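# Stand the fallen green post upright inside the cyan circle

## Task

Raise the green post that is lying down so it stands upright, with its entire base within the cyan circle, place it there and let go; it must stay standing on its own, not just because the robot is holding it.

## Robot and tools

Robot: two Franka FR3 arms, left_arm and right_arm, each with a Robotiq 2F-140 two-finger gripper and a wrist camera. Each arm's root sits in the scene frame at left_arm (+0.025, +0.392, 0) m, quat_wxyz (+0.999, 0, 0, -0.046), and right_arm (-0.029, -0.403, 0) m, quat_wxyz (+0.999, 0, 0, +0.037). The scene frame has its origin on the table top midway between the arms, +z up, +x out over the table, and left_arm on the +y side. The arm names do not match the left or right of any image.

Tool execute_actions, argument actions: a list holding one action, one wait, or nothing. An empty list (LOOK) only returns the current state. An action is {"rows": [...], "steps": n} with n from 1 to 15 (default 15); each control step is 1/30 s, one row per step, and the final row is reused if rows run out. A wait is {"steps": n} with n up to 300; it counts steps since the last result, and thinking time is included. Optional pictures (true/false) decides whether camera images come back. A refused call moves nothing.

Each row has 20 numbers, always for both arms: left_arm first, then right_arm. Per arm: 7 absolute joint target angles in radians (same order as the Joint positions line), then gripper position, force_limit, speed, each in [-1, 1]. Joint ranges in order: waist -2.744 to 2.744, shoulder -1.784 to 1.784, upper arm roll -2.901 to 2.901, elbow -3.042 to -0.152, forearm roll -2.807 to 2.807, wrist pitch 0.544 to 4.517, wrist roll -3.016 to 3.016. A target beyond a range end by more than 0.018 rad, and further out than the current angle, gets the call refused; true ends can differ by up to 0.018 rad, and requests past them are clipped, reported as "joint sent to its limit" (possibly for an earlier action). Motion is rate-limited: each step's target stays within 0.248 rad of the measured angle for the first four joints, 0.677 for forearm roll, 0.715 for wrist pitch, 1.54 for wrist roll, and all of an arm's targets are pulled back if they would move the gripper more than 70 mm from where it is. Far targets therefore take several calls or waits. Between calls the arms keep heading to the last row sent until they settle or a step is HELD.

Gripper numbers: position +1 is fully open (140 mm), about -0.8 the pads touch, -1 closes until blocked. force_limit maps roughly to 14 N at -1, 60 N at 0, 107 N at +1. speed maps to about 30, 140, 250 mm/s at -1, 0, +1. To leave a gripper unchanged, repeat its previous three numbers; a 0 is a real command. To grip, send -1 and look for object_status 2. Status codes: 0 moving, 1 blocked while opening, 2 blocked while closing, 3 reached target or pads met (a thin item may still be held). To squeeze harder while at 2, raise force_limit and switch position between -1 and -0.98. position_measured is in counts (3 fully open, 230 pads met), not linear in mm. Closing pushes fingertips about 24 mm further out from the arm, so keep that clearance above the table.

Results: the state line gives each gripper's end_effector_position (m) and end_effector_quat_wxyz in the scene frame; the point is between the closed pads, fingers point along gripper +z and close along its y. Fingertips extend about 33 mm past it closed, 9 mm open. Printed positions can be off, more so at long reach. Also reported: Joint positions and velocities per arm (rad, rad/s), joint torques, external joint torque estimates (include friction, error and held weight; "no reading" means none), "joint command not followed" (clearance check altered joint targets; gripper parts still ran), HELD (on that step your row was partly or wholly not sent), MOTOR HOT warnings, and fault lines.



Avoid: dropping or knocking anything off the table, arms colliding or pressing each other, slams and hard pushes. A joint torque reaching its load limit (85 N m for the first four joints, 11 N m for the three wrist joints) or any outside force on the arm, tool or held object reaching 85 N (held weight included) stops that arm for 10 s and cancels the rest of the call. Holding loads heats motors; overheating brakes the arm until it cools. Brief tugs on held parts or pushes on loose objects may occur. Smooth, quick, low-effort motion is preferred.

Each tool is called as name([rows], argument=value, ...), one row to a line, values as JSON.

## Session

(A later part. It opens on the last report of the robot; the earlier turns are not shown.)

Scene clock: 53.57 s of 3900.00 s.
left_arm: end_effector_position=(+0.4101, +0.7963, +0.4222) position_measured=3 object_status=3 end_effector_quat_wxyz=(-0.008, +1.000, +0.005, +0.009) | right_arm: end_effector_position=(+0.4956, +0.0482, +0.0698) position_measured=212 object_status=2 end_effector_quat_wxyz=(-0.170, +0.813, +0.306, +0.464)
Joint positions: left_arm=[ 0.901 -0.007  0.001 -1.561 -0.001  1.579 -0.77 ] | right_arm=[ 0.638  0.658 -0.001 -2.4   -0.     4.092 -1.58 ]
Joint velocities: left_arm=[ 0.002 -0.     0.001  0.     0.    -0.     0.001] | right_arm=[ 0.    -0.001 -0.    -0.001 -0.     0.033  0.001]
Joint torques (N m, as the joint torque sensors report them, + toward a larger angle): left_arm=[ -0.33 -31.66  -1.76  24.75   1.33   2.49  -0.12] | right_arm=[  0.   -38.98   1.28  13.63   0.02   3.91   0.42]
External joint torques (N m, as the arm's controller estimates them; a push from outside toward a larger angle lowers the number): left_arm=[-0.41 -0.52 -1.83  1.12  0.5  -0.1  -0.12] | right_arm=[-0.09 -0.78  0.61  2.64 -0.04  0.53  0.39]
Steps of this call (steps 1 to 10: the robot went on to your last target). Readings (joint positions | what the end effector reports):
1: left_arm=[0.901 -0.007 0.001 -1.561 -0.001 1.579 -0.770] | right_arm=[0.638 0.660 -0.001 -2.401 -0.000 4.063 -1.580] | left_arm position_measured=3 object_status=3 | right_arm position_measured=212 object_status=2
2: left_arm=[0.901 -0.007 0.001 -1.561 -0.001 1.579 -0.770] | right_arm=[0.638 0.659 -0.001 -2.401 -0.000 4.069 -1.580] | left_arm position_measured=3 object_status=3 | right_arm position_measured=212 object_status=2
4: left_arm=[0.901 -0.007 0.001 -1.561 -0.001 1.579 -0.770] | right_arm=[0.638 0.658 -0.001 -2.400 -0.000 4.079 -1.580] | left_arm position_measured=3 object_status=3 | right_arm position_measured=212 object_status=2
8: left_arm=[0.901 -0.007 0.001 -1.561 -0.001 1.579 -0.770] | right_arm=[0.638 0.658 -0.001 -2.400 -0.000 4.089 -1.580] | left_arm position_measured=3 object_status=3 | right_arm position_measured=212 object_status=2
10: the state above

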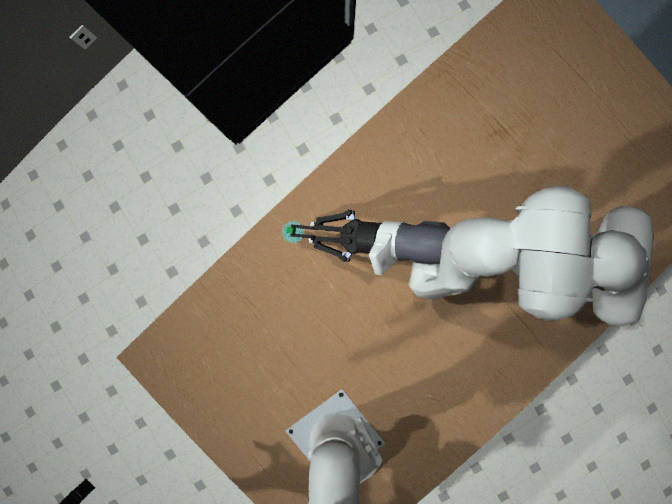

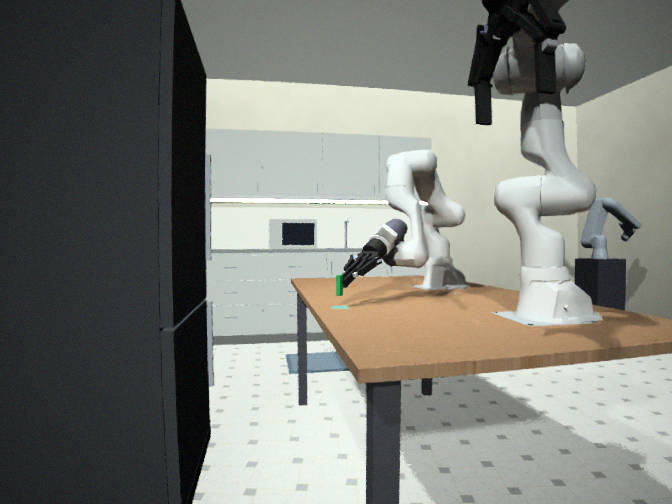

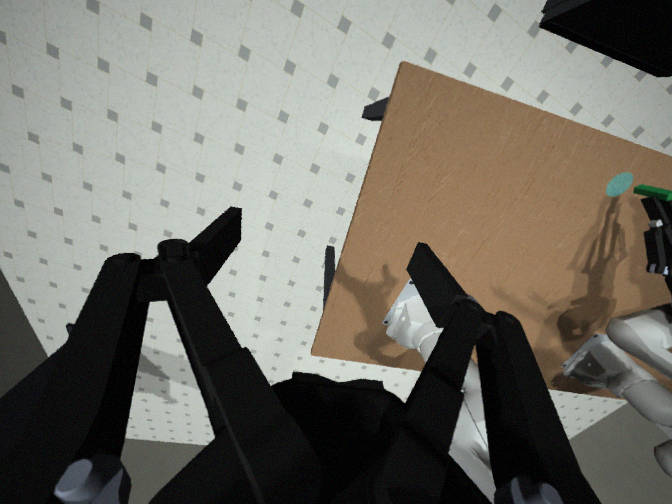

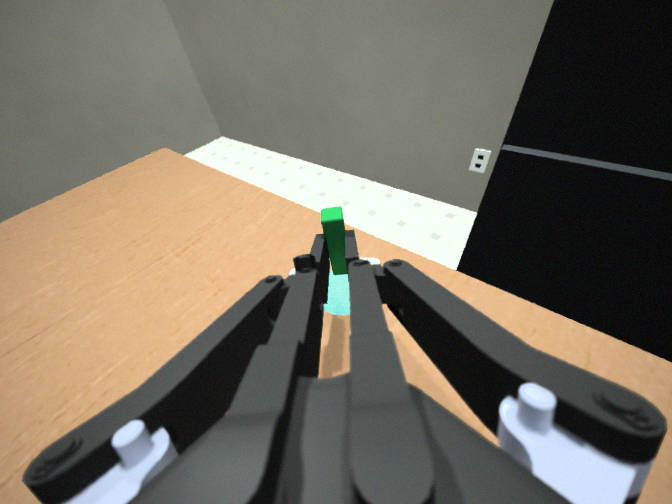

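execute_actions([
  {"rows":[[0.9,-0.007,0,-1.561,0,1.579,-0.77,1,0,0,0.647,0.742,0,-2.369,0,4.158,-1.573,-1,0.3,0.5]]},
], pictures=false)

execute_actions([
  {"steps":6},
])

zoom_image(camera="cam_low", region=[305,240,395,315])

zoom_image(camera="cam_high", region=[258,200,358,275])

Scene clock: 68.00 s of 3900.00 s.
left_arm: end_effector_position=(+0.4101, +0.7963, +0.4222) position_measured=3 object_status=3 end_effector_quat_wxyz=(-0.008, +1.000, +0.005, +0.009) | right_arm: end_effector_position=(+0.4891, +0.0484, +0.0430) position_measured=212 object_status=2 end_effector_quat_wxyz=(-0.172, +0.811, +0.308, +0.466)
Joint positions: left_arm=[ 0.901 -0.007  0.001 -1.561 -0.001  1.579 -0.77 ] | right_arm=[ 0.645  0.742 -0.001 -2.371 -0.     4.152 -1.58 ]
Joint velocities: left_arm=[ 0.    -0.001 -0.001  0.    -0.001  0.     0.   ] | right_arm=[ 0.001  0.    -0.001  0.002  0.002  0.021 -0.001]
Joint torques (N m, as the joint torque sensors report them, + toward a larger angle): left_arm=[ -0.55 -31.7   -2.07  24.2    1.45   2.66  -0.05] | right_arm=[  0.62 -38.28   1.12  12.55  -0.01   3.72   0.43]
External joint torques (N m, as the arm's controller estimates them; a push from outside toward a larger angle lowers the number): left_arm=[-0.48 -0.51 -2.    0.54  0.63  0.08 -0.05] | right_arm=[ 0.59  0.57  0.45  2.71 -0.04  0.33  0.41]
Steps of this call (steps 1 to 30: the robot went on to your last target; steps 31 to 90: nothing new was sent; then 10.93 s passed at rest; steps 91 to 105: all 15 steps of this action). Readings (joint positions | what the end effector reports):
91: left_arm=[0.901 -0.007 0.001 -1.561 -0.001 1.579 -0.770] | right_arm=[0.639 0.668 -0.001 -2.391 -0.000 4.108 -1.580] | left_arm position_measured=3 object_status=3 | right_arm position_measured=212 object_status=2
92: left_arm=[0.901 -0.007 0.001 -1.561 -0.001 1.579 -0.770] | right_arm=[0.641 0.687 -0.001 -2.381 -0.000 4.118 -1.580] | left_arm position_measured=3 object_status=3 | right_arm position_measured=212 object_status=2
94: left_arm=[0.901 -0.007 0.001 -1.561 -0.001 1.579 -0.770] | right_arm=[0.643 0.720 -0.001 -2.376 -0.000 4.129 -1.580] | left_arm position_measured=3 object_status=3 | right_arm position_measured=212 object_status=2
98: left_arm=[0.901 -0.007 0.001 -1.561 -0.001 1.579 -0.770] | right_arm=[0.645 0.742 -0.001 -2.375 -0.000 4.142 -1.580] | left_arm position_measured=3 object_status=3 | right_arm position_measured=212 object_status=2
105: the state above

Scene clock: 68.20 s of 3900.00 s.
left_arm: end_effector_position=(+0.4101, +0.7963, +0.4222) position_measured=3 object_status=3 end_effector_quat_wxyz=(-0.008, +1.000, +0.005, +0.009) | right_arm: end_effector_position=(+0.4893, +0.0486, +0.0438) position_measured=212 object_status=2 end_effector_quat_wxyz=(-0.172, +0.811, +0.308, +0.467)
Joint positions: left_arm=[ 0.901 -0.007  0.001 -1.561 -0.001  1.579 -0.77 ] | right_arm=[ 0.645  0.742 -0.001 -2.371 -0.     4.155 -1.58 ]
Joint velocities: left_arm=[-0.    -0.001 -0.001  0.    -0.001 -0.001  0.002] | right_arm=[-0.001  0.    -0.    -0.     0.001  0.007  0.   ]
Joint torques (N m, as the joint torque sensors report them, + toward a larger angle): left_arm=[ -0.52 -31.67  -1.22  23.97   1.42   2.6    0.01] | right_arm=[  0.21 -38.53   1.61  12.66  -0.05   3.83   0.41]
External joint torques (N m, as the arm's controller estimates them; a push from outside toward a larger angle lowers the number): left_arm=[-0.43 -0.5  -1.13  0.34  0.61  0.02  0.01] | right_arm=[ 0.23  0.44  0.97  2.76 -0.08  0.43  0.38]
Steps of this call (steps 1 to 6: the robot went on to your last target). Readings (joint positions | what the end effector reports):
1: left_arm=[0.901 -0.007 0.001 -1.561 -0.001 1.579 -0.770] | right_arm=[0.645 0.742 -0.001 -2.371 -0.000 4.153 -1.580] | left_arm position_measured=3 object_status=3 | right_arm position_measured=212 object_status=2
2: left_arm=[0.901 -0.007 0.001 -1.561 -0.001 1.579 -0.770] | right_arm=[0.645 0.742 -0.001 -2.371 -0.000 4.153 -1.580] | left_arm position_measured=3 object_status=3 | right_arm position_measured=212 object_status=2
4: left_arm=[0.901 -0.007 0.001 -1.561 -0.001 1.579 -0.770] | right_arm=[0.645 0.742 -0.001 -2.371 -0.000 4.154 -1.580] | left_arm position_measured=3 object_status=3 | right_arm position_measured=212 object_status=2
6: the state above

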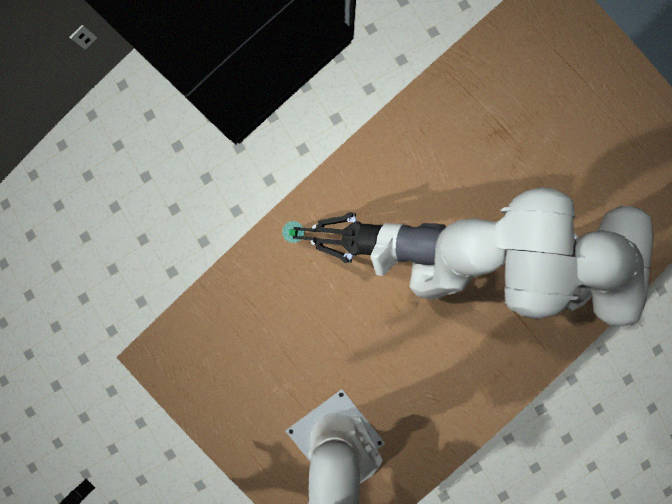

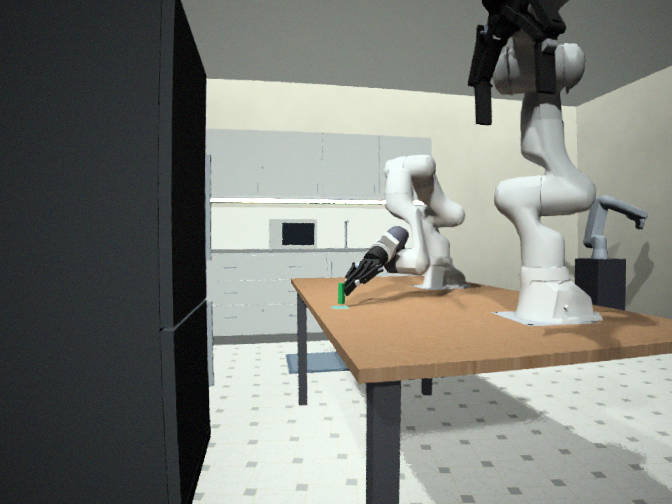

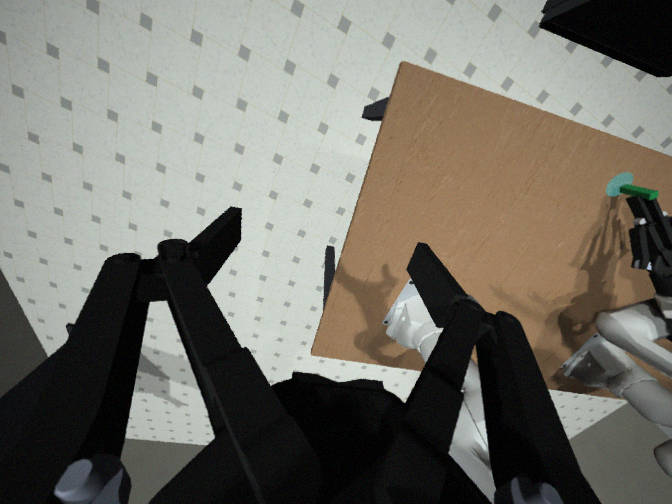

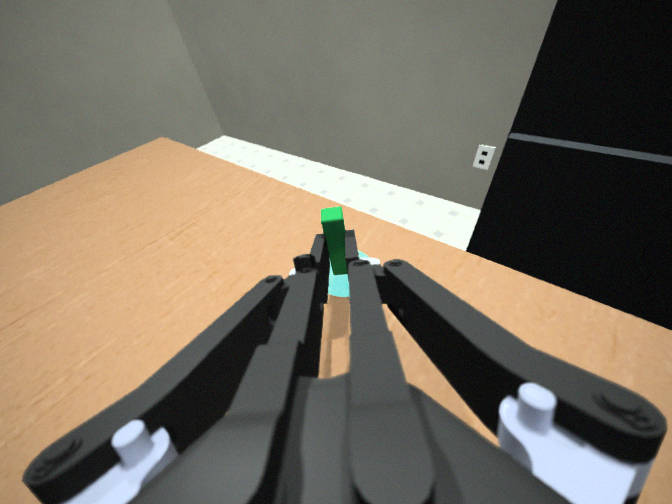

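Region (305, 240, 395, 315) of cam_low's 672x504 image, scaled by 5.600, with more detail than that image has.

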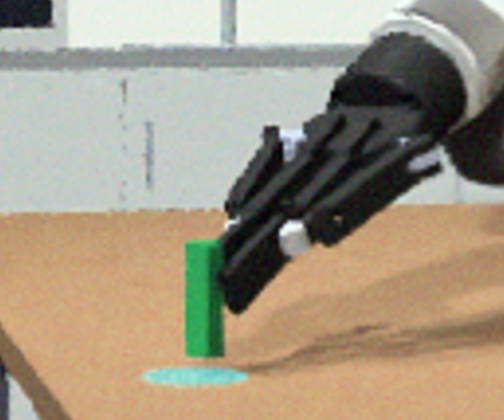

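Region (258, 200, 358, 275) of cam_high's 672x504 image, scaled by 5.040, with more detail than that image has; it fills the top 378 rows of this view, and the rest is white.

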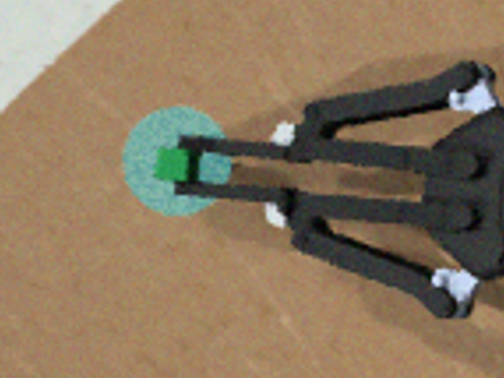

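execute_actions([
  {"rows":[[0.9,-0.007,0,-1.561,0,1.579,-0.77,1,0,0,0.647,0.768,0,-2.357,0,4.172,-1.573,-1,0.3,0.5]]},
], pictures=false)

execute_actions([
  {"rows":[[0.9,-0.007,0,-1.561,0,1.579,-0.77,1,0,0,0.647,0.768,0,-2.357,0,4.172,-1.573,0.2,0,-0.6]]},
], pictures=false)

execute_actions([
  {"steps":25},
], pictures=false)

execute_actions([
  {"rows":[[0.9,-0.007,0,-1.561,0,1.579,-0.77,1,0,0,0.647,0.55,0,-2.6,0,4.1,-1.573,0.2,0,-0.6]]},
])

zoom_image(camera="cam_high", region=[258,200,358,275])

Scene clock: 79.13 s of 3900.00 s.
left_arm: end_effector_position=(+0.4101, +0.7963, +0.4222) position_measured=3 object_status=3 end_effector_quat_wxyz=(-0.008, +1.000, +0.005, +0.009) | right_arm: end_effector_position=(+0.4891, +0.0485, +0.0368) position_measured=212 object_status=2 end_effector_quat_wxyz=(-0.172, +0.810, +0.308, +0.468)
Joint positions: left_arm=[ 0.901 -0.007  0.001 -1.561 -0.001  1.579 -0.77 ] | right_arm=[ 0.645  0.766 -0.001 -2.359 -0.     4.169 -1.58 ]
Joint velocities: left_arm=[-0.    -0.001 -0.001  0.     0.    -0.    -0.001] | right_arm=[-0.002  0.001  0.     0.002  0.     0.004 -0.001]
Joint torques (N m, as the joint torque sensors report them, + toward a larger angle): left_arm=[ -0.62 -30.98  -1.7   24.17   1.41   2.49  -0.14] | right_arm=[  0.21 -37.23   1.33  12.84  -0.07   3.89   0.35]
External joint torques (N m, as the arm's controller estimates them; a push from outside toward a larger angle lowers the number): left_arm=[-0.54  0.26 -1.62  0.5   0.58 -0.1  -0.14] | right_arm=[ 0.26  1.77  0.7   3.28 -0.09  0.51  0.33]
Steps of this call (steps 1 to 15: the robot went on to your last target; steps 16 to 90: nothing new was sent; then 7.43 s passed at rest; steps 91 to 105: all 15 steps of this action). Readings (joint positions | what the end effector reports):
91: left_arm=[0.901 -0.007 0.001 -1.561 -0.001 1.579 -0.770] | right_arm=[0.645 0.745 -0.001 -2.368 -0.000 4.158 -1.580] | left_arm position_measured=3 object_status=3 | right_arm position_measured=212 object_status=2
92: left_arm=[0.901 -0.007 0.001 -1.561 -0.001 1.579 -0.770] | right_arm=[0.645 0.751 -0.001 -2.364 -0.000 4.161 -1.580] | left_arm position_measured=3 object_status=3 | right_arm position_measured=212 object_status=2
94: left_arm=[0.901 -0.007 0.001 -1.561 -0.001 1.579 -0.770] | right_arm=[0.645 0.760 -0.001 -2.361 -0.000 4.163 -1.580] | left_arm position_measured=3 object_status=3 | right_arm position_measured=212 object_status=2
98: left_arm=[0.901 -0.007 0.001 -1.561 -0.001 1.579 -0.770] | right_arm=[0.645 0.766 -0.001 -2.360 -0.000 4.166 -1.580] | left_arm position_measured=3 object_status=3 | right_arm position_measured=212 object_status=2
105: the state above

Scene clock: 79.63 s of 3900.00 s.
left_arm: end_effector_position=(+0.4101, +0.7963, +0.4222) position_measured=3 object_status=3 end_effector_quat_wxyz=(-0.008, +1.000, +0.005, +0.009) | right_arm: end_effector_position=(+0.4892, +0.0486, +0.0372) position_measured=157 object_status=0 end_effector_quat_wxyz=(-0.173, +0.810, +0.308, +0.468)
Joint positions: left_arm=[ 0.901 -0.007  0.001 -1.561 -0.001  1.579 -0.77 ] | right_arm=[ 0.645  0.766 -0.001 -2.359 -0.     4.17  -1.58 ]
Joint velocities: left_arm=[ 0.    -0.001  0.001 -0.001 -0.002  0.     0.001] | right_arm=[0.    0.002 0.001 0.001 0.    0.001 0.   ]
Joint torques (N m, as the joint torque sensors report them, + toward a larger angle): left_arm=[ -0.5  -31.59  -1.28  24.47   1.35   2.48  -0.14] | right_arm=[  0.43 -37.49   1.2   12.08  -0.02   3.66   0.42]
External joint torques (N m, as the arm's controller estimates them; a push from outside toward a larger angle lowers the number): left_arm=[-0.51 -0.57 -1.29  0.92  0.53 -0.1  -0.14] | right_arm=[ 0.38  1.6   0.5   2.49 -0.03  0.29  0.39]
Steps of this call (steps 1 to 15: all 15 steps of this action). Readings (joint positions | what the end effector reports):
1: left_arm=[0.901 -0.007 0.001 -1.561 -0.001 1.579 -0.770] | right_arm=[0.645 0.766 -0.001 -2.359 -0.000 4.169 -1.580] | left_arm position_measured=3 object_status=3 | right_arm position_measured=212 object_status=0
2: left_arm=[0.901 -0.007 0.001 -1.561 -0.001 1.579 -0.770] | right_arm=[0.645 0.766 -0.001 -2.359 -0.000 4.169 -1.580] | left_arm position_measured=3 object_status=3 | right_arm position_measured=212 object_status=0
4: left_arm=[0.901 -0.007 0.001 -1.561 -0.001 1.579 -0.770] | right_arm=[0.645 0.766 -0.001 -2.359 -0.000 4.169 -1.580] | left_arm position_measured=3 object_status=3 | right_arm position_measured=201 object_status=0
8: left_arm=[0.901 -0.007 0.001 -1.561 -0.001 1.579 -0.770] | right_arm=[0.645 0.766 -0.001 -2.359 -0.000 4.170 -1.580] | left_arm position_measured=3 object_status=3 | right_arm position_measured=185 object_status=0
15: the state above

Scene clock: 80.47 s of 3900.00 s.
left_arm: end_effector_position=(+0.4101, +0.7963, +0.4222) position_measured=3 object_status=3 end_effector_quat_wxyz=(-0.008, +1.000, +0.005, +0.009) | right_arm: end_effector_position=(+0.4893, +0.0488, +0.0375) position_measured=104 object_status=3 end_effector_quat_wxyz=(-0.173, +0.810, +0.308, +0.469)
Joint positions: left_arm=[ 0.901 -0.007  0.001 -1.561 -0.001  1.579 -0.77 ] | right_arm=[ 0.645  0.766 -0.001 -2.359 -0.     4.17  -1.58 ]
Joint velocities: left_arm=[ 0.    -0.    -0.001 -0.001  0.     0.    -0.001] | right_arm=[-0.001  0.     0.001 -0.    -0.     0.001  0.001]
Joint torques (N m, as the joint torque sensors report them, + toward a larger angle): left_arm=[ -1.24 -32.05  -1.88  23.88   1.34   2.58  -0.05] | right_arm=[  0.31 -37.52   1.25  11.89  -0.03   3.71   0.39]
External joint torques (N m, as the arm's controller estimates them; a push from outside toward a larger angle lowers the number): left_arm=[-1.26 -0.95 -1.9   0.29  0.51  0.   -0.05] | right_arm=[ 0.36  1.61  0.62  2.28 -0.05  0.34  0.36]
Steps of this call (steps 1 to 15: the robot went on to your last target; steps 16 to 25: nothing new was sent). Readings (joint positions | what the end effector reports):
1: left_arm=[0.901 -0.007 0.001 -1.561 -0.001 1.579 -0.770] | right_arm=[0.645 0.766 -0.001 -2.359 -0.000 4.170 -1.580] | left_arm position_measured=3 object_status=3 | right_arm position_measured=153 object_status=0
2: left_arm=[0.901 -0.007 0.001 -1.561 -0.001 1.579 -0.770] | right_arm=[0.645 0.766 -0.001 -2.359 -0.000 4.170 -1.580] | left_arm position_measured=3 object_status=3 | right_arm position_measured=149 object_status=0
4: left_arm=[0.901 -0.007 0.001 -1.561 -0.001 1.579 -0.770] | right_arm=[0.645 0.766 -0.001 -2.359 -0.000 4.170 -1.580] | left_arm position_measured=3 object_status=3 | right_arm position_measured=141 object_status=0
8: left_arm=[0.901 -0.007 0.001 -1.561 -0.001 1.579 -0.770] | right_arm=[0.645 0.766 -0.001 -2.359 -0.000 4.170 -1.580] | left_arm position_measured=3 object_status=3 | right_arm position_measured=125 object_status=0
25: the state above
All arms were judged still, so your last target was given up. Only a new action makes them travel on or press farther. Fingers that are still opening or closing keep moving.

Scene clock: 80.97 s of 3900.00 s.
left_arm: end_effector_position=(+0.4101, +0.7963, +0.4222) position_measured=3 object_status=3 end_effector_quat_wxyz=(-0.008, +1.000, +0.005, +0.009) | right_arm: end_effector_position=(+0.4435, +0.0085, +0.0620) position_measured=104 object_status=3 end_effector_quat_wxyz=(-0.159, +0.830, +0.315, +0.432)
Joint positions: left_arm=[ 0.901 -0.007  0.001 -1.561 -0.001  1.579 -0.77 ] | right_arm=[ 0.645  0.553 -0.001 -2.597  0.001  4.106 -1.58 ]
Joint velocities: left_arm=[ 0.     0.     0.001 -0.    -0.     0.    -0.   ] | right_arm=[ 0.     0.001  0.    -0.007  0.001 -0.025 -0.002]
Joint torques (N m, as the joint torque sensors report them, + toward a larger angle): left_arm=[ -1.32 -32.33  -2.53  24.93   1.48   2.55  -0.11] | right_arm=[  0.35 -34.98   1.32   8.97  -0.24   3.25   0.4 ]
External joint torques (N m, as the arm's controller estimates them; a push from outside toward a larger angle lowers the number): left_arm=[-1.37 -1.2  -2.58  1.31  0.65 -0.03 -0.11] | right_arm=[ 0.34 -0.98  0.81 -0.28 -0.23 -0.21  0.38]
Steps of this call (steps 1 to 15: all 15 steps of this action). Readings (joint positions | what the end effector reports):
1: left_arm=[0.901 -0.007 0.001 -1.561 -0.001 1.579 -0.770] | right_arm=[0.645 0.734 -0.001 -2.410 0.001 4.157 -1.580] | left_arm position_measured=3 object_status=3 | right_arm position_measured=104 object_status=3
2: left_arm=[0.901 -0.007 0.001 -1.561 -0.001 1.579 -0.770] | right_arm=[0.645 0.680 -0.001 -2.481 0.001 4.145 -1.580] | left_arm position_measured=3 object_status=3 | right_arm position_measured=104 object_status=3
4: left_arm=[0.901 -0.007 0.001 -1.561 -0.001 1.579 -0.770] | right_arm=[0.645 0.603 -0.001 -2.550 0.001 4.133 -1.580] | left_arm position_measured=3 object_status=3 | right_arm position_measured=104 object_status=3
8: left_arm=[0.901 -0.007 0.001 -1.561 -0.001 1.579 -0.770] | right_arm=[0.645 0.555 -0.001 -2.587 0.001 4.118 -1.580] | left_arm position_measured=3 object_status=3 | right_arm position_measured=104 object_status=3
15: the state above

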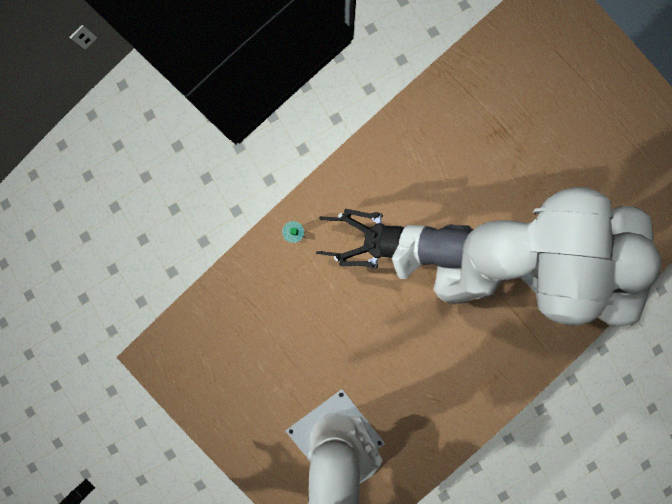

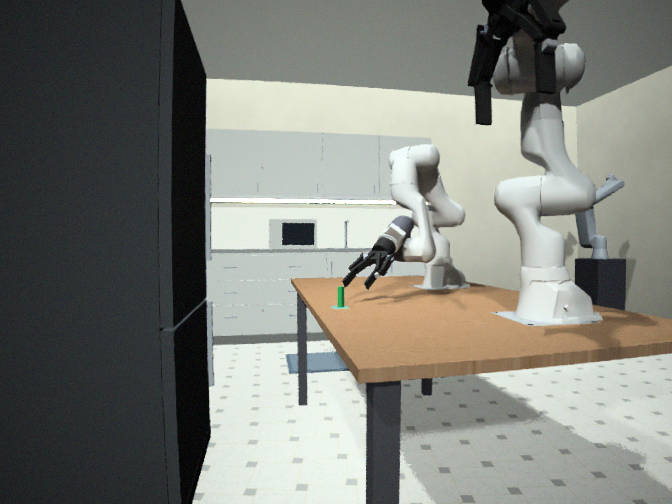

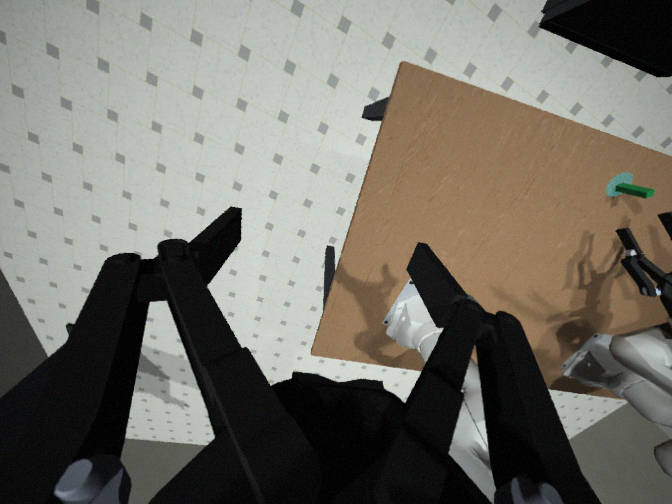

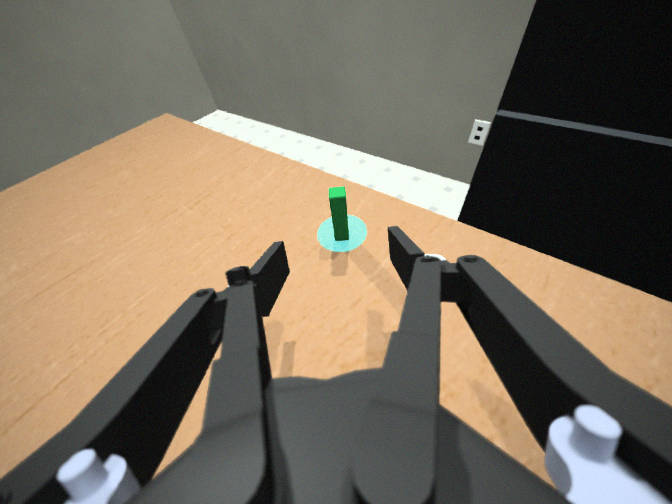

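Region (258, 200, 358, 275) of cam_high's 672x504 image, scaled by 5.040, with more detail than that image has; it fills the top 378 rows of this view, and the rest is white.

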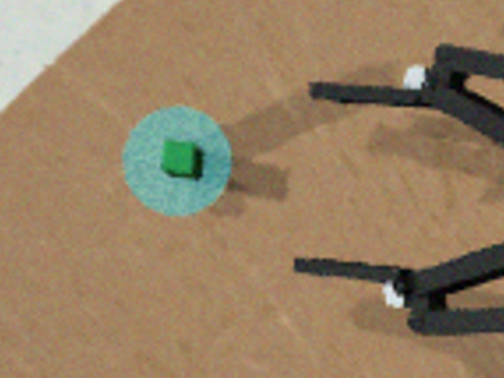

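finished_scene(scene=2)

The scene is finished: the task was done.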